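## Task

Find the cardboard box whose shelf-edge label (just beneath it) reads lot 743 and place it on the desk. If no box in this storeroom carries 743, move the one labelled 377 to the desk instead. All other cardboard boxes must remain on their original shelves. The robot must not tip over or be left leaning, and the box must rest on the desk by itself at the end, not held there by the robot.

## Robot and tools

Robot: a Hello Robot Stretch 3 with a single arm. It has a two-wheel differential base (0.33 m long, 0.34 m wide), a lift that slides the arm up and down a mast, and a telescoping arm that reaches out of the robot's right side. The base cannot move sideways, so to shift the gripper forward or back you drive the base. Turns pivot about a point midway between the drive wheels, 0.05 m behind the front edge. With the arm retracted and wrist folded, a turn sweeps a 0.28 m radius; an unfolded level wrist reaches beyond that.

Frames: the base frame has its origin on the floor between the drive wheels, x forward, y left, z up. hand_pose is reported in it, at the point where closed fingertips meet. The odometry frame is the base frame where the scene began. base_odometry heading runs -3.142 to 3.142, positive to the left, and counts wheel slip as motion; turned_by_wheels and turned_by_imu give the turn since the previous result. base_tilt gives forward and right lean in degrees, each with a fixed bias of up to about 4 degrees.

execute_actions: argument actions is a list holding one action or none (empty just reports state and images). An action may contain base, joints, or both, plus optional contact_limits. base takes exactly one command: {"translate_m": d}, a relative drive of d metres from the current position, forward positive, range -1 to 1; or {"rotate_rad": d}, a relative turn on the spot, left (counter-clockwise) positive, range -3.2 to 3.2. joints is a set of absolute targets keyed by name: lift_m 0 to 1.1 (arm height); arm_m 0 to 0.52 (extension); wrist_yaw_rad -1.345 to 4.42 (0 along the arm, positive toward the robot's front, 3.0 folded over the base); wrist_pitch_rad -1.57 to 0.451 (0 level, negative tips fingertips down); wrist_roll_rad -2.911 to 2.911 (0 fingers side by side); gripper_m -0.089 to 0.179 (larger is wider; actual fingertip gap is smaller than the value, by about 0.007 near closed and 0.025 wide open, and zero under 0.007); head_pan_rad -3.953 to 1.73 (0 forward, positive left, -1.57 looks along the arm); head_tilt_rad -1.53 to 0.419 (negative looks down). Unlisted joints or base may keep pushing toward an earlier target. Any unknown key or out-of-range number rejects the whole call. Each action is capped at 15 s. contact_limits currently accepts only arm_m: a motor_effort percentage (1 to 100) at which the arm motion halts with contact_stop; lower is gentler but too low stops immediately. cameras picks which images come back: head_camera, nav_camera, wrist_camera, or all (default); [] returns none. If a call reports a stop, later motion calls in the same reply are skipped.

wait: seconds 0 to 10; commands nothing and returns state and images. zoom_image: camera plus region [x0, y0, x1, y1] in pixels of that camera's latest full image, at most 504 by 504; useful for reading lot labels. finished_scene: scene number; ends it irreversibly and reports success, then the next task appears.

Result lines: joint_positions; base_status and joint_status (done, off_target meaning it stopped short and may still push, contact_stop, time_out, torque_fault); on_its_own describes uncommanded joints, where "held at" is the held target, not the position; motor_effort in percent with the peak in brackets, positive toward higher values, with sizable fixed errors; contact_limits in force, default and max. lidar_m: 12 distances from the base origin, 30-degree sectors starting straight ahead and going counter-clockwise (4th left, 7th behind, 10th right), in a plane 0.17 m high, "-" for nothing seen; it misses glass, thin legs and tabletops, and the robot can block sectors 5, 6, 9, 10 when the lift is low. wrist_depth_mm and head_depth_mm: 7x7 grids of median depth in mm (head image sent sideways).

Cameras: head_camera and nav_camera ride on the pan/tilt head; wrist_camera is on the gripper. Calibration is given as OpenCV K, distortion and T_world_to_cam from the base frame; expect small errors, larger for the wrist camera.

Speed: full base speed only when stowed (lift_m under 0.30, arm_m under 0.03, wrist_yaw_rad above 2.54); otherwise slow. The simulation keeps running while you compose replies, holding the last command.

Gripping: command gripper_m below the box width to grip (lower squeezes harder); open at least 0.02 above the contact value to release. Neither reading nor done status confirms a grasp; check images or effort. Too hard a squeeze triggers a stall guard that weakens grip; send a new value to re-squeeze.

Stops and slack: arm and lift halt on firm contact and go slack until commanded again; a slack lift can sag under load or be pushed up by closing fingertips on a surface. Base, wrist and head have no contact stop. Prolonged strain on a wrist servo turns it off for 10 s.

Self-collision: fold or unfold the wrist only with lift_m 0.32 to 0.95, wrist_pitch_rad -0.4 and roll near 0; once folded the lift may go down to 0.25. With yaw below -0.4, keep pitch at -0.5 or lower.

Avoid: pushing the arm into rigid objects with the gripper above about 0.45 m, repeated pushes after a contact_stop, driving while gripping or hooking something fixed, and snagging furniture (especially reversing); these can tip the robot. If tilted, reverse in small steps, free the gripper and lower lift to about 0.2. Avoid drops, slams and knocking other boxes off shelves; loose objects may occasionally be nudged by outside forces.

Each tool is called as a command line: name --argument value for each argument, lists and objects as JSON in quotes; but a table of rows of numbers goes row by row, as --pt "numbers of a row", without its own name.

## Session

execute_actions --actions '[]'

Scene clock: 0.00 s.
base_odometry: x=+0.000 y=+0.000 heading=+0.000 (m, m, rad; odometry frame)
turned_by_wheels: +0.000 (rad since the last result)
turned_by_imu: +0.000 (rad since the last result)
base_tilt: forward=-1.5 right=+0.3 (deg)
lidar_m: 1.31 1.02 0.75 0.73 0.76 1.05 2.99 1.51 1.15 1.54 1.61 1.71
head_depth_mm: 1651 1414 1658 1678 1684 1688 1428 / 1665 1218 1253 1232 1254 1267 1350 / 1653 1450 1672 1691 1588 1576 1343 / 1691 1465 1687 1699 1691 1722 1684 / 1694 1482 1700 1708 1705 1734 1655 / 1705 1493 1704 1712 1744 1731 1661 / 1705 1485 1591 1732 1572 1620 1644
base_status: not commanded
joint_positions: lift_m=+0.549 arm_m=-0.002 wrist_yaw_rad=+2.983 wrist_pitch_rad=-0.577 wrist_roll_rad=+0.008 gripper_m=+0.037 head_pan_rad=+0.018 head_tilt_rad=+0.010
joint_status: not commanded
motor_effort: left_wheel=-1 right_wheel=+0 lift_m=+29 arm_m=+0 wrist_yaw_rad=+1 wrist_pitch_rad=+4 wrist_roll_rad=+0 gripper_m=+0 head_pan_rad=+1 head_tilt_rad=+1 (%)
hand_pose: x=+0.0106 y=+0.0557 z=+0.5281 quat_wxyz=(+0.255, +0.694, +0.146, +0.657) (m; base frame)
wrist_depth_mm: 671 - 730 749 791 836 867 / 749 - 813 832 866 913 - / 828 - 899 951 - - - / 874 851 883 879 878 903 917 / 758 746 - 778 783 798 783 / 684 684 - 693 703 700 693 / 617 630 - 633 626 636 624
pictures: head_camera (sideways: a quarter turn clockwise sets it upright), nav_camera (sideways: a quarter turn counterclockwise sets it upright), wrist_camera
camera_calibration (this result's frames):
head_camera: T_world_to_cam=[[-0.0149304, -0.043658, -0.998935, 1.32376], [-0.0544715, 0.997598, -0.0427854, 0.0595954], [0.998404, 0.0537747, -0.0172726, -0.0258901], [0, 0, 0, 1]] pos_world=[0.0488593, -0.000267221, 1.32446]
nav_camera: T_world_to_cam=[[-0.0294701, 0.00450114, 0.999556, -1.25887], [-0.00405991, -0.999982, 0.00438336, 0.0487643], [0.999557, -0.00392893, 0.0294879, -0.0859964], [0, 0, 0, 1]] pos_world=[0.0490571, 0.0540919, 1.26064]
wrist_camera: T_world_to_cam=[[0.98374, -0.178623, 0.0187197, -0.0209337], [-0.115924, -0.711111, -0.693457, 0.432083], [0.137179, 0.680011, -0.720255, 0.50139], [0, 0, 0, 1]] pos_world=[0.00190221, -0.0374302, 0.661151]
Images, in order (width x height): head_camera 896x504, nav_camera 672x504, wrist_camera 644x364.

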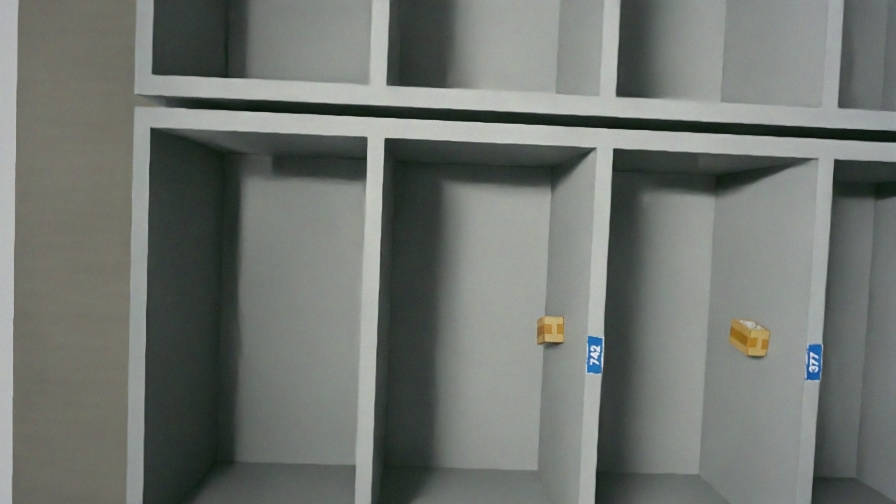

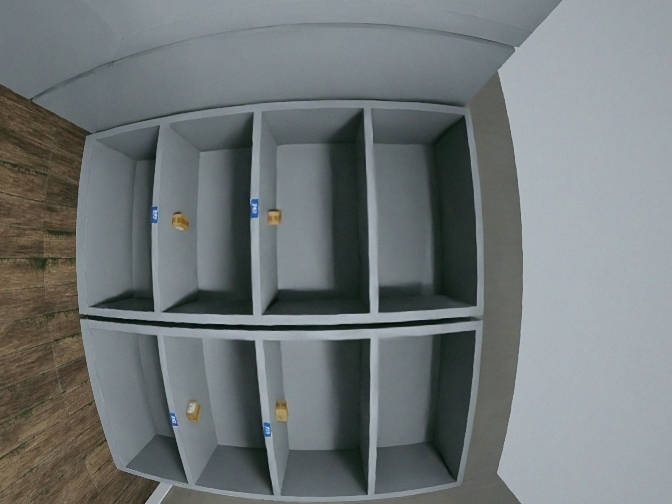

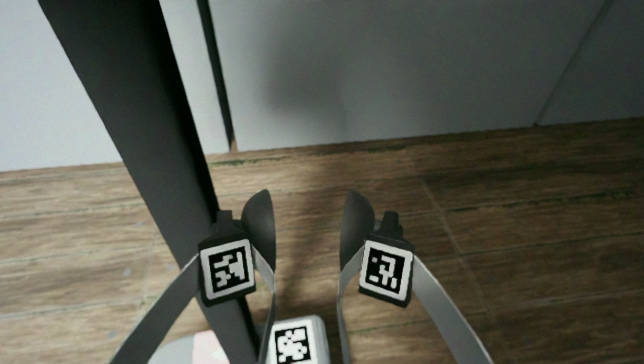

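zoom_image --camera "nav_camera" --region '[150, 380, 310, 460]'

zoom_image --camera "head_camera" --region '[520, 290, 850, 400]'

Region (150, 380, 310, 460) of nav_camera's 672x504 image, scaled by 3.150, with more detail than that image has.

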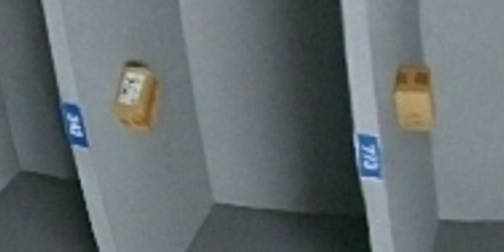

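Region (520, 290, 850, 400) of head_camera's 896x504 image, scaled by 1.527, with more detail than that image has.

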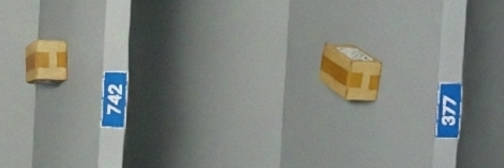

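execute_actions --actions '[{"base": {"translate_m": -0.17}, "joints": {"lift_m": 0.285, "wrist_pitch_rad": -0.4, "head_pan_rad": -0.5, "head_tilt_rad": -0.3}}]' --cameras '["head_camera"]'

execute_actions --actions '[{"joints": {"head_pan_rad": -3.1, "head_tilt_rad": -0.45}}]' --cameras '["head_camera", "nav_camera"]'

Scene clock: 9.43 s.
base_odometry: x=-0.170 y=+0.000 heading=+0.000 (m, m, rad; odometry frame)
turned_by_wheels: +0.000 (rad since the last result)
turned_by_imu: +0.002 (rad since the last result)
base_tilt: forward=-1.6 right=+0.3 (deg)
lidar_m: 1.48 1.03 0.76 0.73 0.76 1.05 2.83 1.38 1.25 1.11 1.61 1.84
head_depth_mm: 1875 1955 2015 2067 2178 1827 1443 / 1587 1698 2222 2360 2373 1840 1430 / 1781 1831 1915 1990 2096 1821 1430 / 1811 1911 2025 2146 2216 1818 1422 / 1721 1849 1900 2054 2092 1793 1417 / 1659 1742 1794 1942 1974 1724 1409 / 1235 1280 1387 1474 1588 1686 1407
base_status: done
joint_positions: lift_m=+0.285 arm_m=-0.002 wrist_yaw_rad=+2.983 wrist_pitch_rad=-0.421 wrist_roll_rad=+0.008 gripper_m=+0.037 head_pan_rad=-0.493 head_tilt_rad=-0.296
joint_status: all done
motor_effort: left_wheel=-1(7) right_wheel=+0(6) lift_m=+20(25) arm_m=+0(0) wrist_yaw_rad=+0(0) wrist_pitch_rad=+6(8) wrist_roll_rad=+0(0) gripper_m=+1(1) head_pan_rad=-4(44) head_tilt_rad=-1(19) (%)
hand_pose: x=+0.0141 y=+0.0779 z=+0.2975 quat_wxyz=(+0.203, +0.703, +0.092, +0.675) (m; base frame)
wrist_depth_mm: 645 665 684 735 744 775 799 / 696 - 740 776 809 858 874 / 740 - 782 820 842 838 863 / 647 - 661 666 668 682 690 / 549 538 - 560 572 572 572 / 470 494 - 488 488 487 492 / - - - - 428 432 437
pictures: head_camera (sideways: a quarter turn clockwise sets it upright)
camera_calibration (this result's frames):
head_camera: T_world_to_cam=[[-0.298945, 0.111304, -0.947757, 1.25848], [0.430065, 0.90231, -0.0296863, 0.0395715], [0.851866, -0.416472, -0.317608, 0.365941], [0, 0, 0, 1]] pos_world=[0.0474642, -0.0233748, 1.31013]
Images, in order (width x height): head_camera 896x504.

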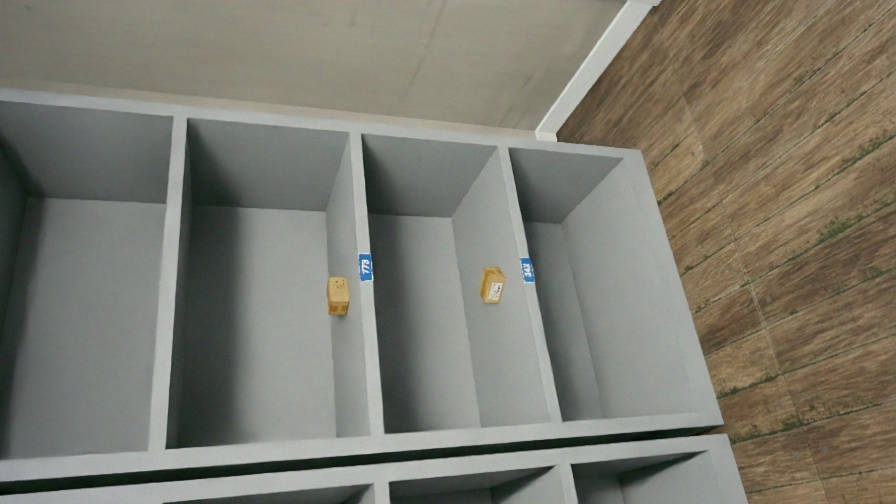

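Scene clock: 11.17 s.
base_odometry: x=-0.170 y=+0.000 heading=+0.000 (m, m, rad; odometry frame)
turned_by_wheels: +0.000 (rad since the last result)
turned_by_imu: +0.000 (rad since the last result)
base_tilt: forward=-1.6 right=+0.3 (deg)
lidar_m: 1.48 1.03 0.76 0.73 0.76 1.05 2.83 1.38 1.25 1.11 1.61 1.84
head_depth_mm: 2304 2529 2749 2783 2024 1569 1292 / 2353 2541 2795 2773 2001 1565 1282 / 2367 2535 2813 2748 2001 1567 1278 / 2376 2577 2850 2735 2001 1544 1284 / 2395 2630 2882 2708 1990 1563 1274 / 2410 2659 2898 2699 1979 1553 1272 / 2398 2659 2938 2702 1954 1537 1269
base_status: not commanded
joint_positions: lift_m=+0.285 arm_m=-0.002 wrist_yaw_rad=+2.983 wrist_pitch_rad=-0.421 wrist_roll_rad=+0.008 gripper_m=+0.037 head_pan_rad=-3.093 head_tilt_rad=-0.444
joint_status: all done
motor_effort: left_wheel=-1(1) right_wheel=+0(0) lift_m=+19(19) arm_m=+0(0) wrist_yaw_rad=+1(1) wrist_pitch_rad=+7(6) wrist_roll_rad=+0(0) gripper_m=+1(0) head_pan_rad=-5(58) head_tilt_rad=-3(14) (%)
hand_pose: x=+0.0141 y=+0.0779 z=+0.2975 quat_wxyz=(+0.203, +0.703, +0.092, +0.675) (m; base frame)
wrist_depth_mm: 639 666 684 729 750 779 819 / 685 - 754 778 807 852 897 / 731 - 782 805 819 826 829 / 644 - 659 665 671 680 686 / 548 547 - 556 571 575 579 / 476 493 - 493 490 492 499 / - - - - 427 434 434
pictures: head_camera (sideways: a quarter turn clockwise sets it upright), nav_camera (sideways: a quarter turn counterclockwise sets it upright)
camera_calibration (this result's frames):
head_camera: T_world_to_cam=[[0.449576, 0.0654094, -0.890844, 1.17964], [0.100564, -0.994681, -0.0222829, 0.0319381], [-0.887563, -0.0795685, -0.453763, 0.553735], [0, 0, 0, 1]] pos_world=[-0.042075, -0.00133144, 1.30285]
nav_camera: T_world_to_cam=[[-0.411252, -0.0251234, 0.911175, -1.14091], [-0.0312385, 0.999421, 0.0134574, 0.0371221], [-0.910986, -0.0229293, -0.411799, 0.50005], [0, 0, 0, 1]] pos_world=[-0.0125039, -0.0542984, 1.24499]
Images, in order (width x height): head_camera 896x504, nav_camera 672x504.

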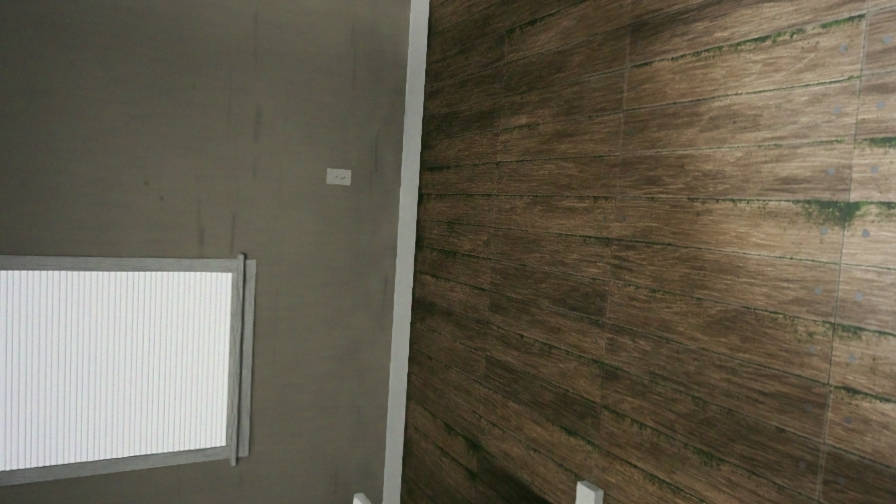

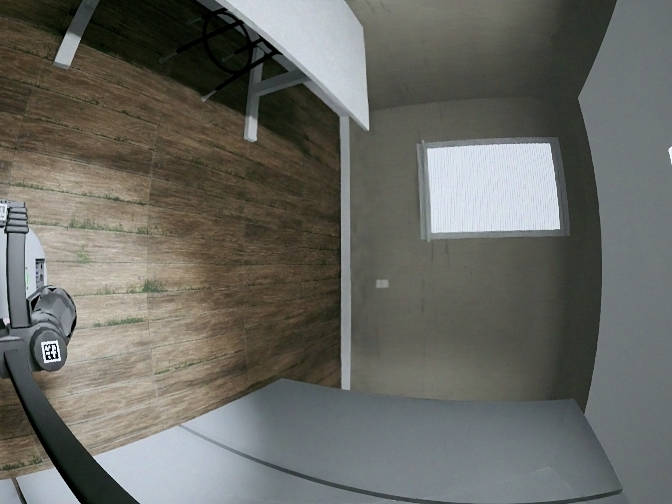

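execute_actions --actions '[{"base": {"translate_m": -1.0}}]' --cameras '[]'

execute_actions --actions '[{"base": {"translate_m": -1.0}, "joints": {"head_pan_rad": 1.5, "head_tilt_rad": -0.5}}]' --cameras '["head_camera", "nav_camera"]'

Scene clock: 25.20 s.
base_odometry: x=-1.170 y=+0.000 heading=+0.000 (m, m, rad; odometry frame)
turned_by_wheels: +0.000 (rad since the last result)
turned_by_imu: +0.009 (rad since the last result)
base_tilt: forward=-1.6 right=+0.3 (deg)
lidar_m: 2.48 1.04 0.77 0.75 0.78 1.08 1.83 1.90 1.17 0.92 1.34 2.21
head_depth_mm: 1485 1612 1757 1942 2009 1568 1289 / 1502 1641 1782 1964 1995 1565 1279 / 1508 1655 1806 1997 2001 1555 1275 / 1505 1663 1815 2022 1970 1557 1278 / 1540 1678 1834 2019 1956 1563 1275 / 1544 1681 1858 2060 1969 1551 1271 / 1564 1707 1897 2107 1968 1546 1274
base_status: done
joint_positions: lift_m=+0.285 arm_m=-0.002 wrist_yaw_rad=+2.983 wrist_pitch_rad=-0.420 wrist_roll_rad=+0.008 gripper_m=+0.037 head_pan_rad=-3.093 head_tilt_rad=-0.445
joint_status: not commanded
motor_effort: left_wheel=-2(12) right_wheel=+2(9) lift_m=+19(20) arm_m=+0(0) wrist_yaw_rad=+0(0) wrist_pitch_rad=+6(7) wrist_roll_rad=+0(0) gripper_m=+0(0) head_pan_rad=-4(4) head_tilt_rad=-1(2) (%)
hand_pose: x=+0.0141 y=+0.0780 z=+0.2977 quat_wxyz=(+0.202, +0.704, +0.092, +0.675) (m; base frame)
wrist_depth_mm: 655 691 695 744 746 783 811 / 703 - 763 804 824 863 898 / 759 - 815 821 828 831 855 / 649 - 676 674 675 683 681 / 544 554 - 558 572 576 575 / 477 493 - 491 492 494 495 / - - - - 430 434 434
pictures: none
No camera images: the call's "cameras" was empty. Leave "cameras" out to get every camera's image.

Scene clock: 30.20 s.
base_odometry: x=-2.170 y=+0.000 heading=+0.000 (m, m, rad; odometry frame)
turned_by_wheels: +0.000 (rad since the last result)
turned_by_imu: +0.008 (rad since the last result)
base_tilt: forward=-1.6 right=+0.3 (deg)
lidar_m: 2.72 1.07 0.80 0.89 1.14 0.85 0.82 0.86 1.20 1.52 1.20 1.33
head_depth_mm: 623 683 758 852 975 1130 1248 / 732 731 785 869 973 1132 1246 / 1833 2022 2201 1300 1288 1275 1247 / 1847 2053 2268 2447 1885 1488 1241 / 1857 2045 2257 2419 1882 1484 1239 / 1833 2031 2261 2386 1873 1490 1246 / 1843 2027 2251 2379 1853 1480 1255
base_status: done
joint_positions: lift_m=+0.285 arm_m=-0.002 wrist_yaw_rad=+2.983 wrist_pitch_rad=-0.420 wrist_roll_rad=+0.008 gripper_m=+0.037 head_pan_rad=+1.493 head_tilt_rad=-0.494
joint_status: all done
motor_effort: left_wheel=-3(13) right_wheel=+2(8) lift_m=+20(20) arm_m=+1(0) wrist_yaw_rad=+0(0) wrist_pitch_rad=+6(5) wrist_roll_rad=+0(0) gripper_m=+0(0) head_pan_rad=+5(58) head_tilt_rad=-3(8) (%)
hand_pose: x=+0.0141 y=+0.0780 z=+0.2977 quat_wxyz=(+0.202, +0.704, +0.091, +0.675) (m; base frame)
wrist_depth_mm: - - - - 782 815 839 / - - - - 868 898 922 / 793 - 814 819 829 846 856 / 643 - 662 666 662 679 691 / 544 549 - 562 578 575 574 / 477 484 - 485 490 493 500 / - - - - 431 433 432
pictures: head_camera (sideways: a quarter turn clockwise sets it upright), nav_camera (sideways: a quarter turn counterclockwise sets it upright)
camera_calibration (this result's frames):
head_camera: T_world_to_cam=[[0.00460222, -0.49813, -0.86709, 1.15137], [-0.999495, 0.024983, -0.0196574, 0.035229], [0.0314545, 0.866742, -0.497763, 0.605381], [0, 0, 0, 1]] pos_world=[0.0108704, 0.0479428, 1.30037]
nav_camera: T_world_to_cam=[[0.0305971, 0.456084, 0.889411, -1.11521], [0.995402, -0.0947046, 0.0143205, 0.0297367], [0.0907626, 0.884883, -0.456885, 0.552608], [0, 0, 0, 1]] pos_world=[-0.0456338, 0.0224535, 1.24393]
Images, in order (width x height): head_camera 896x504, nav_camera 672x504.

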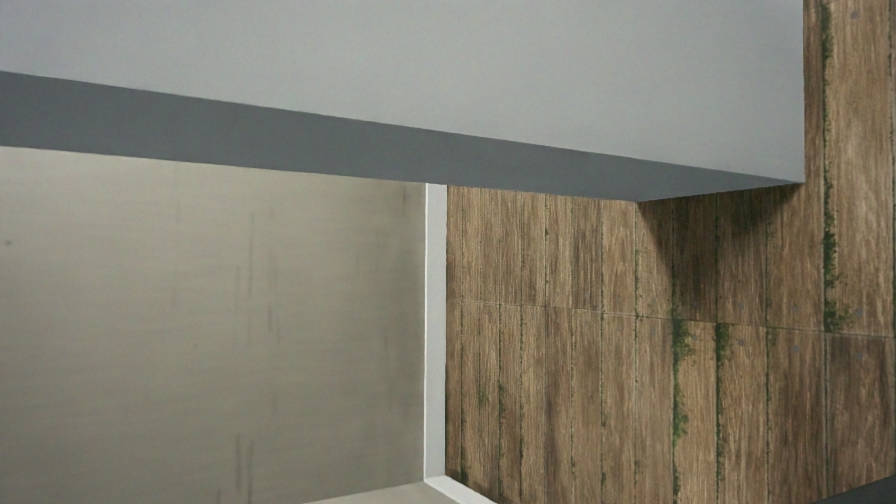

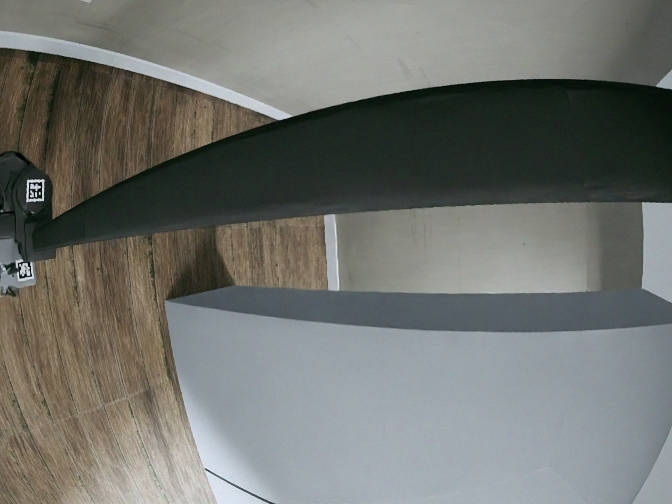

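execute_actions --actions '[{"base": {"rotate_rad": -1.45}}]' --cameras '[]'

execute_actions --actions '[{"base": {"translate_m": -1.0}}]' --cameras '["nav_camera"]'

Scene clock: 36.53 s.
base_odometry: x=-2.170 y=+0.000 heading=-1.450 (m, m, rad; odometry frame)
turned_by_wheels: -1.450 (rad since the last result)
turned_by_imu: -1.455 (rad since the last result)
base_tilt: forward=-1.6 right=+0.3 (deg)
lidar_m: 1.52 1.21 2.09 1.96 0.97 0.80 2.09 1.03 0.83 0.82 0.90 1.39
head_depth_mm: 3209 3436 3531 2538 1897 1496 1252 / 3154 3545 3611 2531 1916 1503 1255 / 3180 3370 3594 2507 1877 1494 1245 / 3295 3601 3651 2522 1887 1504 1250 / 3128 3343 3420 2466 1866 1476 1235 / 2277 2367 2485 2347 1856 1482 1244 / 1695 1755 1827 1894 1796 1485 1253
base_status: done
joint_positions: lift_m=+0.285 arm_m=-0.002 wrist_yaw_rad=+2.983 wrist_pitch_rad=-0.420 wrist_roll_rad=+0.008 gripper_m=+0.037 head_pan_rad=+1.493 head_tilt_rad=-0.494
joint_status: not commanded
motor_effort: left_wheel=+2(11) right_wheel=-2(10) lift_m=+20(20) arm_m=+0(0) wrist_yaw_rad=+0(0) wrist_pitch_rad=+6(6) wrist_roll_rad=+0(0) gripper_m=+1(0) head_pan_rad=+4(5) head_tilt_rad=-2(3) (%)
hand_pose: x=+0.0141 y=+0.0780 z=+0.2977 quat_wxyz=(+0.202, +0.704, +0.091, +0.675) (m; base frame)
wrist_depth_mm: 920 - - - - - - / 885 - - - - - - / 802 - 817 812 849 847 851 / 654 - 662 666 674 678 700 / 544 547 - 561 584 572 577 / 476 485 - 485 491 496 496 / - - - - 427 433 436
pictures: none
No camera images: the call's "cameras" was empty. Leave "cameras" out to get every camera's image.

Scene clock: 41.53 s.
base_odometry: x=-2.291 y=+0.993 heading=-1.450 (m, m, rad; odometry frame)
turned_by_wheels: +0.000 (rad since the last result)
turned_by_imu: +0.008 (rad since the last result)
base_tilt: forward=-1.5 right=+0.3 (deg)
lidar_m: 2.18 2.41 0.35 0.35 0.38 1.26 1.25 0.84 0.68 0.67 0.74 1.14
head_depth_mm: - 285 305 341 385 444 525 / - 286 309 346 391 453 537 / - 288 313 350 397 461 550 / - 289 317 355 404 469 559 / - 291 321 360 411 478 574 / - 293 324 365 418 487 587 / - 295 328 370 424 497 601
base_status: done
joint_positions: lift_m=+0.285 arm_m=-0.002 wrist_yaw_rad=+2.983 wrist_pitch_rad=-0.420 wrist_roll_rad=+0.008 gripper_m=+0.037 head_pan_rad=+1.493 head_tilt_rad=-0.494
joint_status: not commanded
motor_effort: left_wheel=+1(10) right_wheel=-2(13) lift_m=+20(19) arm_m=+0(0) wrist_yaw_rad=+0(1) wrist_pitch_rad=+6(6) wrist_roll_rad=+0(0) gripper_m=+0(1) head_pan_rad=+4(4) head_tilt_rad=-2(2) (%)
hand_pose: x=+0.0141 y=+0.0780 z=+0.2977 quat_wxyz=(+0.202, +0.704, +0.091, +0.675) (m; base frame)
wrist_depth_mm: - 355 360 363 365 374 - / - - 394 393 395 - - / 790 - 429 436 436 795 851 / 646 - 480 474 484 676 684 / 547 553 - 530 536 574 574 / 470 490 - 489 491 491 496 / - - - - 426 435 435
pictures: nav_camera (sideways: a quarter turn counterclockwise sets it upright)
camera_calibration (this result's frames):
nav_camera: T_world_to_cam=[[0.0305044, 0.456129, 0.889391, -1.11519], [0.995422, -0.094495, 0.0143212, 0.0297357], [0.0905753, 0.884882, -0.456924, 0.552659], [0, 0, 0, 1]] pos_world=[-0.0456387, 0.0224401, 1.24393]
Images, in order (width x height): nav_camera 672x504.

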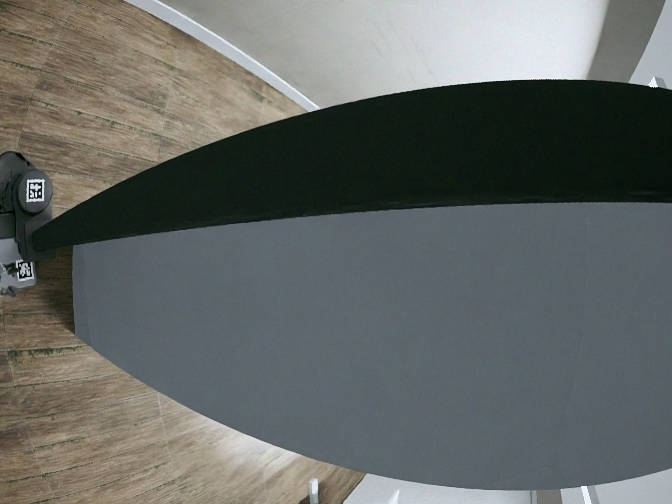

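execute_actions --actions '[{"base": {"translate_m": -0.8}, "joints": {"head_pan_rad": 0.95, "head_tilt_rad": -0.35}}]' --cameras '["head_camera", "nav_camera"]'

Scene clock: 47.13 s.
base_odometry: x=-2.387 y=+1.787 heading=-1.450 (m, m, rad; odometry frame)
turned_by_wheels: +0.000 (rad since the last result)
turned_by_imu: +0.007 (rad since the last result)
base_tilt: forward=-1.5 right=+0.3 (deg)
lidar_m: 2.98 0.74 1.46 1.13 0.56 0.46 0.46 0.50 0.55 0.55 0.60 0.94
head_depth_mm: 845 1279 1275 883 1185 843 944 / 1106 1441 1452 1030 1310 1044 1251 / 1253 1399 1445 1639 1327 1546 1323 / 1214 1327 1403 1577 1675 1622 1358 / 1977 2147 2215 2214 2107 1670 1340 / 1980 2181 2883 2859 2213 1671 1348 / 3468 3654 3913 3224 2205 1666 1338
base_status: done
joint_positions: lift_m=+0.285 arm_m=-0.002 wrist_yaw_rad=+2.983 wrist_pitch_rad=-0.420 wrist_roll_rad=+0.008 gripper_m=+0.037 head_pan_rad=+0.957 head_tilt_rad=-0.359
joint_status: all done
motor_effort: left_wheel=+0(11) right_wheel=-1(10) lift_m=+20(20) arm_m=+0(0) wrist_yaw_rad=+0(0) wrist_pitch_rad=+6(6) wrist_roll_rad=+0(0) gripper_m=+0(1) head_pan_rad=-5(45) head_tilt_rad=+4(15) (%)
hand_pose: x=+0.0141 y=+0.0780 z=+0.2977 quat_wxyz=(+0.202, +0.704, +0.091, +0.675) (m; base frame)
wrist_depth_mm: - - - - - - - / 568 - - - - - 924 / 596 - 817 816 824 837 733 / 591 - 666 671 666 672 659 / 540 546 - 570 575 573 576 / 477 482 - 485 489 487 495 / - - - - 429 435 435
pictures: head_camera (sideways: a quarter turn clockwise sets it upright), nav_camera (sideways: a quarter turn counterclockwise sets it upright)
camera_calibration (this result's frames):
head_camera: T_world_to_cam=[[-0.180162, -0.331024, -0.926264, 1.22969], [-0.84484, 0.534355, -0.0266403, 0.0433807], [0.503772, 0.777746, -0.375933, 0.443968], [0, 0, 0, 1]] pos_world=[0.0345356, 0.0385836, 1.30708]
nav_camera: T_world_to_cam=[[0.187429, 0.274725, 0.943078, -1.1862], [0.806511, -0.5911, 0.0119042, 0.0340325], [0.560724, 0.758371, -0.332358, 0.387691], [0, 0, 0, 1]] pos_world=[-0.0225065, 0.0519823, 1.24713]
Images, in order (width x height): head_camera 896x504, nav_camera 672x504.

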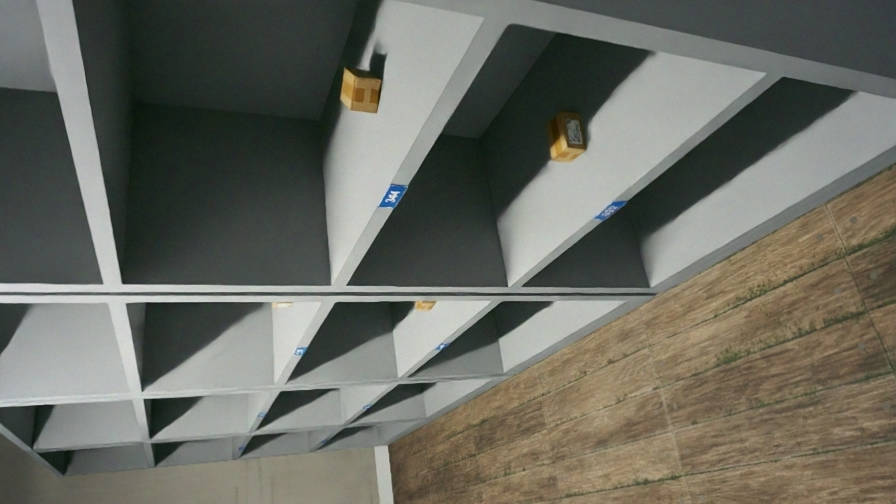

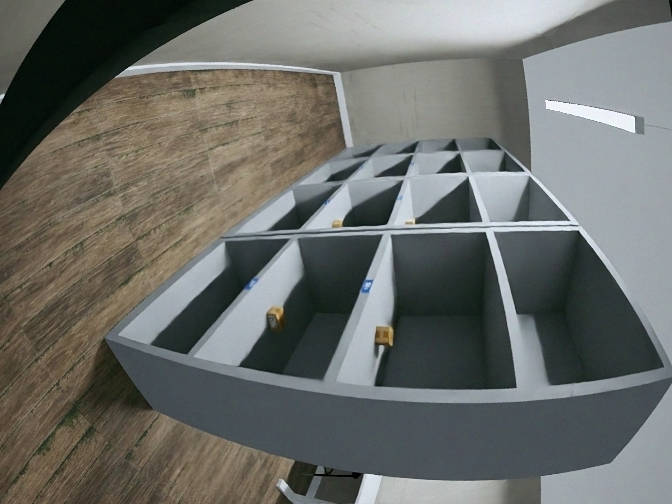

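zoom_image --camera "head_camera" --region '[360, 160, 660, 250]'

Region (360, 160, 660, 250) of head_camera's 896x504 image, scaled by 1.680, with more detail than that image has; it fills the top 151 rows of this view, and the rest is white.

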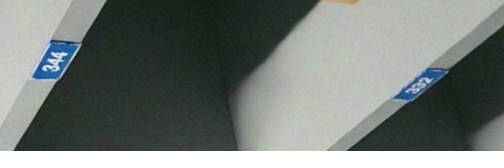

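execute_actions --actions '[{"base": {"rotate_rad": 1.41}, "joints": {"head_pan_rad": -0.5, "head_tilt_rad": -0.38}}]' --cameras '[]'

execute_actions --actions '[{"base": {"translate_m": 1.0}}]' --cameras '["head_camera"]'

Scene clock: 53.23 s.
base_odometry: x=-2.387 y=+1.787 heading=-0.040 (m, m, rad; odometry frame)
turned_by_wheels: +1.410 (rad since the last result)
turned_by_imu: +1.417 (rad since the last result)
base_tilt: forward=-1.6 right=+0.3 (deg)
lidar_m: 1.76 0.65 0.47 0.46 0.47 0.57 0.55 0.57 0.78 2.13 0.73 1.43
head_depth_mm: 802 1230 1241 755 787 860 1023 / 1032 1413 1394 976 1312 1031 1176 / 1281 1433 1436 1660 1292 1521 1308 / 1224 1353 1426 1577 1717 1611 1340 / 1263 1369 1589 1876 1906 1654 1350 / 1961 2115 2302 2551 2158 1652 1334 / 2760 3109 3905 3105 2156 1631 1326
base_status: done
joint_positions: lift_m=+0.285 arm_m=-0.002 wrist_yaw_rad=+2.983 wrist_pitch_rad=-0.420 wrist_roll_rad=+0.008 gripper_m=+0.037 head_pan_rad=-0.493 head_tilt_rad=-0.376
joint_status: all done
motor_effort: left_wheel=-3(11) right_wheel=+3(13) lift_m=+20(20) arm_m=+0(0) wrist_yaw_rad=+1(0) wrist_pitch_rad=+6(5) wrist_roll_rad=+0(0) gripper_m=+1(0) head_pan_rad=-4(58) head_tilt_rad=-2(5) (%)
hand_pose: x=+0.0141 y=+0.0780 z=+0.2977 quat_wxyz=(+0.202, +0.704, +0.091, +0.675) (m; base frame)
wrist_depth_mm: - 434 447 462 487 512 535 / 438 - 485 507 531 557 591 / 487 - 527 557 587 624 646 / 522 - 570 609 632 658 683 / 544 553 - 561 576 575 580 / 473 491 - 482 493 497 497 / - - - - 428 434 436
pictures: none
No camera images: the call's "cameras" was empty. Leave "cameras" out to get every camera's image.

Scene clock: 58.33 s.
base_odometry: x=-1.388 y=+1.747 heading=-0.040 (m, m, rad; odometry frame)
turned_by_wheels: +0.000 (rad since the last result)
turned_by_imu: -0.006 (rad since the last result)
base_tilt: forward=-1.5 right=+0.3 (deg)
lidar_m: 1.83 0.66 0.48 0.46 0.48 0.65 1.55 1.60 0.74 1.01 0.66 1.40
head_depth_mm: 799 1213 1232 840 1261 798 838 / 1031 1376 1368 977 1281 1028 1277 / 1208 1368 1416 1613 1306 1523 1307 / 1173 1291 1367 1543 1486 1570 1345 / 1255 2081 1632 1876 1924 1656 1339 / 1898 2052 2237 2490 2180 1650 1337 / 2599 2799 3005 3053 2163 1635 1321
base_status: done
joint_positions: lift_m=+0.285 arm_m=-0.002 wrist_yaw_rad=+2.983 wrist_pitch_rad=-0.419 wrist_roll_rad=+0.008 gripper_m=+0.037 head_pan_rad=-0.493 head_tilt_rad=-0.376
joint_status: not commanded
motor_effort: left_wheel=-2(8) right_wheel=+2(13) lift_m=+20(20) arm_m=+0(0) wrist_yaw_rad=-1(0) wrist_pitch_rad=+6(6) wrist_roll_rad=+0(0) gripper_m=+1(1) head_pan_rad=-5(4) head_tilt_rad=-2(1) (%)
hand_pose: x=+0.0141 y=+0.0780 z=+0.2977 quat_wxyz=(+0.202, +0.704, +0.091, +0.675) (m; base frame)
wrist_depth_mm: - 433 446 464 492 519 540 / 446 - 483 511 535 564 593 / 482 - 538 556 593 631 663 / 526 - 576 607 631 667 683 / 547 552 - 555 574 575 586 / 476 496 - 483 494 494 495 / - - - - 431 432 436
pictures: head_camera (sideways: a quarter turn clockwise sets it upright)
camera_calibration (this result's frames):
head_camera: T_world_to_cam=[[-0.364452, 0.14652, -0.919623, 1.22215], [0.42819, 0.903321, -0.0257716, 0.0344836], [0.826939, -0.403166, -0.391955, 0.462847], [0, 0, 0, 1]] pos_world=[0.0479036, -0.0236151, 1.30622]
Images, in order (width x height): head_camera 896x504.

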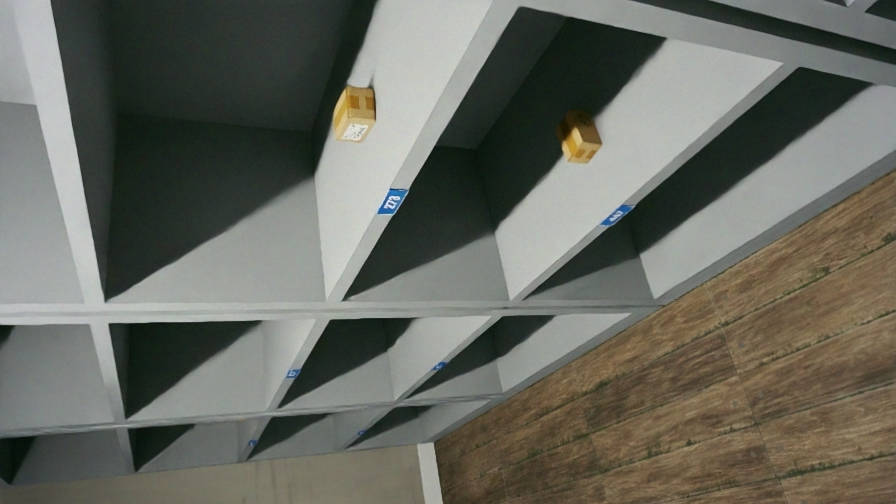

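zoom_image --camera "head_camera" --region '[360, 170, 660, 250]'

zoom_image --camera "head_camera" --region '[270, 350, 460, 395]'

Region (360, 170, 660, 250) of head_camera's 896x504 image, scaled by 1.680, with more detail than that image has; it fills the top 134 rows of this view, and the rest is white.

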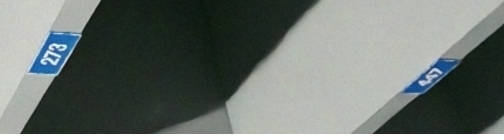

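Region (270, 350, 460, 395) of head_camera's 896x504 image, scaled by 2.653, with more detail than that image has; it fills the top 119 rows of this view, and the rest is white.

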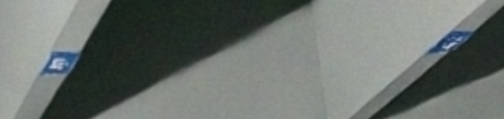

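execute_actions --actions '[{"base": {"translate_m": 1.0}, "joints": {"head_pan_rad": -0.52, "head_tilt_rad": -0.4}}]' --cameras '["head_camera"]'

Scene clock: 65.97 s.
base_odometry: x=-0.389 y=+1.707 heading=-0.040 (m, m, rad; odometry frame)
turned_by_wheels: +0.000 (rad since the last result)
turned_by_imu: -0.006 (rad since the last result)
base_tilt: forward=-1.6 right=+0.3 (deg)
lidar_m: 1.93 0.68 0.49 0.47 0.49 0.66 1.75 0.78 0.78 0.99 0.61 1.33
head_depth_mm: 785 1171 1180 804 1273 940 827 / 990 1320 1319 925 1208 1004 1247 / 1144 1318 1321 1556 1274 1454 1255 / 1102 1232 1302 1491 1452 1534 1329 / 1133 1253 1354 1492 1860 1614 1322 / 1858 1999 2170 2302 2110 1624 1310 / 1784 1915 2090 2283 2099 1614 1306
base_status: done
joint_positions: lift_m=+0.285 arm_m=-0.002 wrist_yaw_rad=+2.983 wrist_pitch_rad=-0.419 wrist_roll_rad=+0.008 gripper_m=+0.037 head_pan_rad=-0.513 head_tilt_rad=-0.395
joint_status: all done
motor_effort: left_wheel=-1(9) right_wheel=+0(9) lift_m=+20(20) arm_m=+0(0) wrist_yaw_rad=+0(0) wrist_pitch_rad=+6(6) wrist_roll_rad=+0(0) gripper_m=+0(0) head_pan_rad=-4(9) head_tilt_rad=-1(4) (%)
hand_pose: x=+0.0141 y=+0.0780 z=+0.2977 quat_wxyz=(+0.202, +0.704, +0.091, +0.675) (m; base frame)
wrist_depth_mm: - 440 451 480 502 531 555 / 453 - 495 522 549 574 622 / 492 - 540 567 609 646 677 / 532 - 592 620 643 677 694 / 546 552 - 560 579 576 568 / 478 485 - 484 491 499 503 / - - - - 429 433 435
pictures: head_camera (sideways: a quarter turn clockwise sets it upright)
camera_calibration (this result's frames):
head_camera: T_world_to_cam=[[-0.377062, 0.162555, -0.911812, 1.21204], [0.445705, 0.894837, -0.0247838, 0.0330901], [0.811894, -0.415744, -0.40986, 0.486239], [0, 0, 0, 1]] pos_world=[0.0474896, -0.0244818, 1.30526]
Images, in order (width x height): head_camera 896x504.

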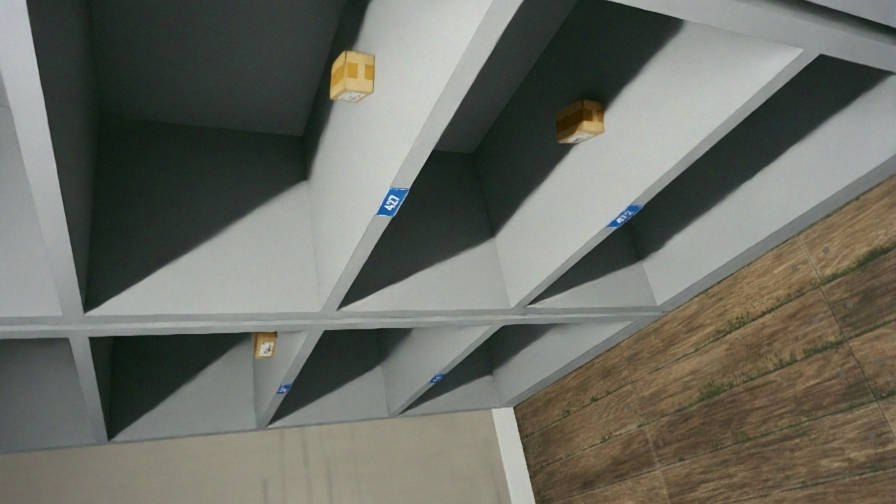

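zoom_image --camera "head_camera" --region '[360, 170, 670, 250]'

zoom_image --camera "head_camera" --region '[265, 370, 305, 405]'

zoom_image --camera "head_camera" --region '[415, 362, 455, 397]'

Region (360, 170, 670, 250) of head_camera's 896x504 image, scaled by 1.626, with more detail than that image has; it fills the top 130 rows of this view, and the rest is white.

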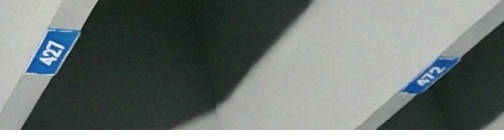

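Region (265, 370, 305, 405) of head_camera's 896x504 image, scaled by 12.600, with more detail than that image has; it fills the top 441 rows of this view, and the rest is white.

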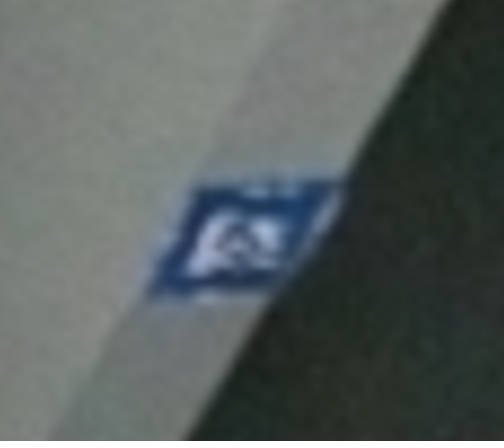

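Region (415, 362, 455, 397) of head_camera's 896x504 image, scaled by 12.600, with more detail than that image has; it fills the top 441 rows of this view, and the rest is white.

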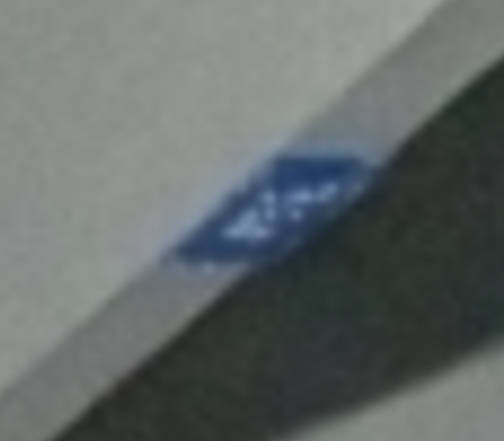

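execute_actions --actions '[{"base": {"translate_m": 0.7}, "joints": {"head_pan_rad": -0.6, "head_tilt_rad": -0.45}}]' --cameras '["head_camera", "nav_camera"]'

Scene clock: 73.30 s.
base_odometry: x=+0.311 y=+1.679 heading=-0.040 (m, m, rad; odometry frame)
turned_by_wheels: +0.000 (rad since the last result)
turned_by_imu: -0.004 (rad since the last result)
base_tilt: forward=-1.6 right=+0.3 (deg)
lidar_m: 1.50 0.70 0.50 0.48 0.50 0.67 1.76 1.37 0.62 0.98 0.74 0.74
head_depth_mm: 604 676 765 713 1046 934 828 / 599 645 707 763 914 950 1177 / 1108 1356 854 852 923 1023 1173 / 1401 1534 1146 1627 1277 1475 1277 / 1332 1467 1433 1619 1791 1508 1272 / 1256 1377 1521 1651 1824 1551 1268 / 1240 1342 1435 1600 1729 1544 1265
base_status: done
joint_positions: lift_m=+0.285 arm_m=-0.002 wrist_yaw_rad=+2.983 wrist_pitch_rad=-0.419 wrist_roll_rad=+0.008 gripper_m=+0.037 head_pan_rad=-0.593 head_tilt_rad=-0.445
joint_status: all done
motor_effort: left_wheel=-1(11) right_wheel=+0(10) lift_m=+20(20) arm_m=+0(0) wrist_yaw_rad=+0(0) wrist_pitch_rad=+6(6) wrist_roll_rad=+0(0) gripper_m=+0(0) head_pan_rad=-4(18) head_tilt_rad=-2(8) (%)
hand_pose: x=+0.0141 y=+0.0780 z=+0.2977 quat_wxyz=(+0.202, +0.704, +0.091, +0.675) (m; base frame)
wrist_depth_mm: - 449 469 488 517 550 575 / 462 - 507 537 560 597 638 / 502 - 555 584 622 663 702 / 535 - 592 617 651 678 691 / 551 554 - 559 579 568 574 / 475 492 - 481 489 494 495 / - - - - 424 434 436
pictures: head_camera (sideways: a quarter turn clockwise sets it upright), nav_camera (sideways: a quarter turn counterclockwise sets it upright)
camera_calibration (this result's frames):
head_camera: T_world_to_cam=[[-0.399713, 0.217003, -0.890584, 1.18448], [0.514841, 0.856997, -0.022253, 0.0293721], [0.758398, -0.467404, -0.454275, 0.544361], [0, 0, 0, 1]] pos_world=[0.0454883, -0.027771, 1.30282]
nav_camera: T_world_to_cam=[[0.344909, -0.22634, 0.910938, -1.14521], [-0.573216, -0.819294, 0.0134675, 0.040415], [0.743278, -0.526809, -0.412323, 0.490641], [0, 0, 0, 1]] pos_world=[0.0534782, 0.032378, 1.24498]
Images, in order (width x height): head_camera 896x504, nav_camera 672x504.

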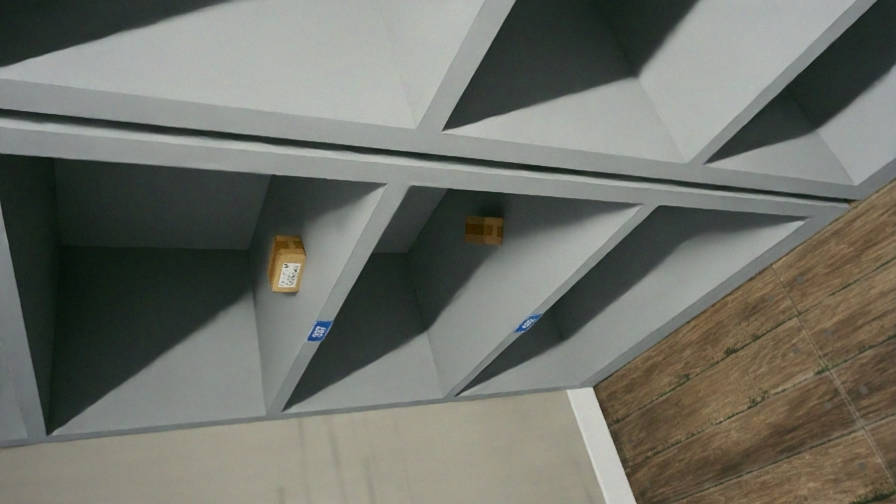

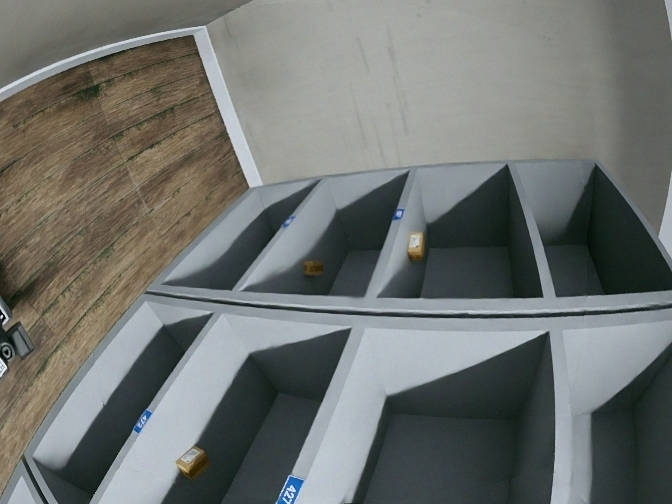

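zoom_image --camera "head_camera" --region '[290, 305, 350, 355]'

zoom_image --camera "head_camera" --region '[500, 300, 560, 350]'

Region (290, 305, 350, 355) of head_camera's 896x504 image, scaled by 8.400, with more detail than that image has.

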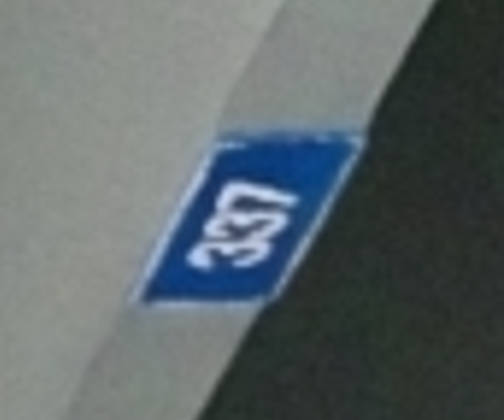

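Region (500, 300, 560, 350) of head_camera's 896x504 image, scaled by 8.400, with more detail than that image has.

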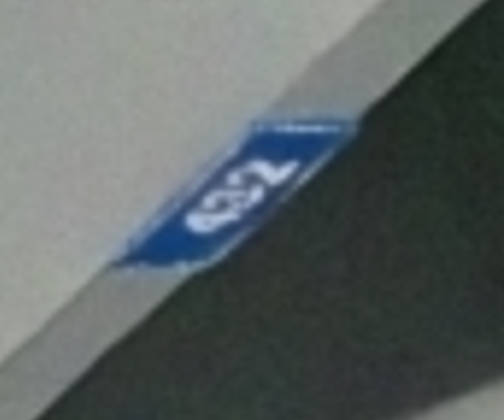

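execute_actions --actions '[{"base": {"rotate_rad": 0.085}, "joints": {"head_pan_rad": -1.45, "head_tilt_rad": -0.7}}]' --cameras '[]'

execute_actions --actions '[{"base": {"translate_m": -1.0}}]' --cameras '["head_camera", "nav_camera"]'

Scene clock: 100.43 s.
base_odometry: x=+0.311 y=+1.679 heading=+0.045 (m, m, rad; odometry frame)
turned_by_wheels: +0.085 (rad since the last result)
turned_by_imu: +0.086 (rad since the last result)
base_tilt: forward=-1.6 right=+0.3 (deg)
lidar_m: 1.50 0.64 0.49 0.48 0.51 0.74 2.26 1.31 0.62 0.98 0.74 0.81
head_depth_mm: 777 825 581 1096 922 1187 1125 / 793 821 580 1121 922 1221 1146 / 814 705 604 1127 917 1241 1140 / 832 819 602 1124 944 1235 1140 / 851 813 629 1129 967 1244 1141 / 873 810 655 1124 967 1265 1135 / 844 808 652 1021 995 1241 1137
base_status: done
joint_positions: lift_m=+0.285 arm_m=-0.002 wrist_yaw_rad=+2.983 wrist_pitch_rad=-0.419 wrist_roll_rad=+0.008 gripper_m=+0.037 head_pan_rad=-1.443 head_tilt_rad=-0.691
joint_status: all done
motor_effort: left_wheel=-3(11) right_wheel=+2(9) lift_m=+19(20) arm_m=+0(0) wrist_yaw_rad=+1(0) wrist_pitch_rad=+6(6) wrist_roll_rad=+0(0) gripper_m=+0(0) head_pan_rad=-4(58) head_tilt_rad=-4(20) (%)
hand_pose: x=+0.0141 y=+0.0780 z=+0.2977 quat_wxyz=(+0.202, +0.704, +0.091, +0.675) (m; base frame)
wrist_depth_mm: - 461 476 484 498 513 525 / 482 - 507 527 539 563 578 / 532 - 562 588 586 624 643 / 573 - 600 625 633 655 670 / 545 550 - 566 577 573 576 / 474 493 - 490 486 487 501 / - - - - 423 435 437
pictures: none
No camera images: the call's "cameras" was empty. Leave "cameras" out to get every camera's image.

Scene clock: 105.43 s.
base_odometry: x=-0.688 y=+1.634 heading=+0.045 (m, m, rad; odometry frame)
turned_by_wheels: +0.000 (rad since the last result)
turned_by_imu: +0.008 (rad since the last result)
base_tilt: forward=-1.5 right=+0.3 (deg)
lidar_m: 1.69 0.73 0.56 0.55 0.58 0.85 2.25 1.21 0.53 0.91 0.77 0.74
head_depth_mm: 722 776 581 1030 926 830 1078 / 738 785 580 1062 922 1169 1102 / 749 807 579 1065 922 1167 1117 / 775 814 577 1097 906 1190 1138 / 791 811 576 1091 914 1217 1139 / 809 811 573 1123 915 1230 1140 / 830 808 598 1075 938 1229 1127
base_status: done
joint_positions: lift_m=+0.285 arm_m=-0.002 wrist_yaw_rad=+2.983 wrist_pitch_rad=-0.419 wrist_roll_rad=+0.008 gripper_m=+0.037 head_pan_rad=-1.443 head_tilt_rad=-0.691
joint_status: not commanded
motor_effort: left_wheel=-3(15) right_wheel=+3(7) lift_m=+20(20) arm_m=+0(0) wrist_yaw_rad=-1(0) wrist_pitch_rad=+6(6) wrist_roll_rad=+0(0) gripper_m=+0(1) head_pan_rad=-3(4) head_tilt_rad=-4(3) (%)
hand_pose: x=+0.0141 y=+0.0780 z=+0.2977 quat_wxyz=(+0.202, +0.704, +0.091, +0.675) (m; base frame)
wrist_depth_mm: - 525 532 548 559 571 589 / 552 - 580 598 606 635 653 / 602 - 631 645 668 689 720 / 630 - 664 663 679 688 693 / 552 539 - 565 573 571 575 / 477 492 - 486 489 492 495 / - - - - 428 438 438
pictures: head_camera (sideways: a quarter turn clockwise sets it upright), nav_camera (sideways: a quarter turn counterclockwise sets it upright)
camera_calibration (this result's frames):
head_camera: T_world_to_cam=[[-0.126594, 0.645161, -0.753486, 1.00406], [0.98317, 0.182477, -0.0089399, 0.00917808], [0.131726, -0.741936, -0.657403, 0.812456], [0, 0, 0, 1]] pos_world=[0.011063, -0.046668, 1.29074]
nav_camera: T_world_to_cam=[[0.0842001, -0.616262, 0.783027, -0.976825], [-0.993365, -0.113689, 0.017342, 0.0379386], [0.0783341, -0.779292, -0.621746, 0.767176], [0, 0, 0, 1]] pos_world=[0.0598395, 0.000186797, 1.24121]
Images, in order (width x height): head_camera 896x504, nav_camera 672x504.

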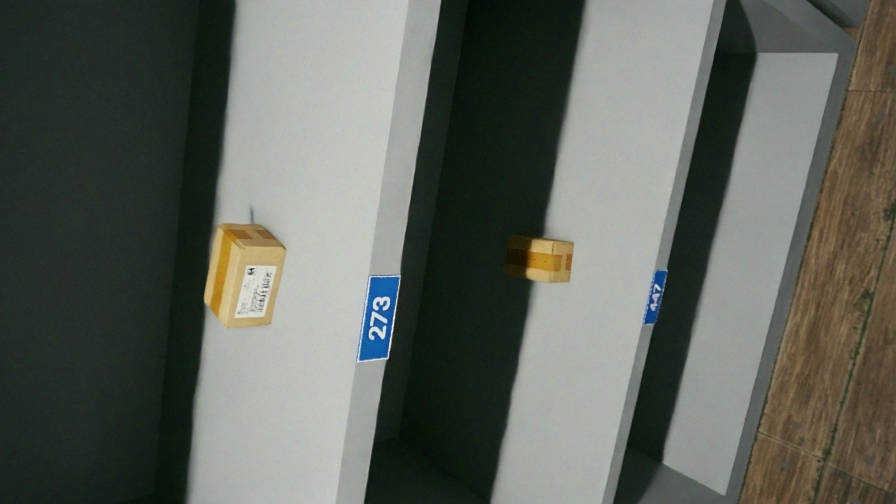

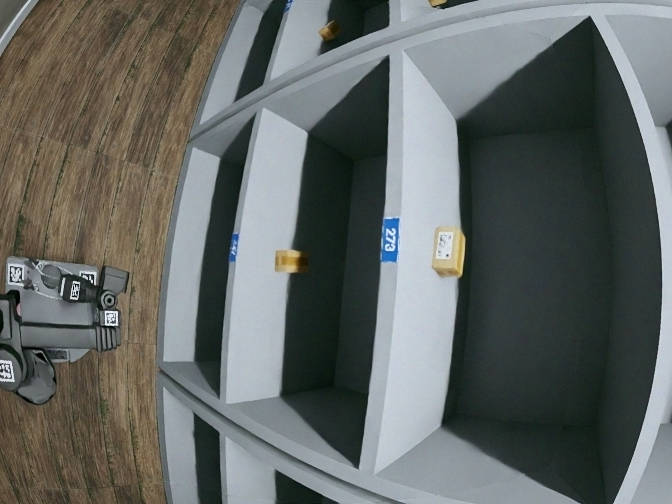

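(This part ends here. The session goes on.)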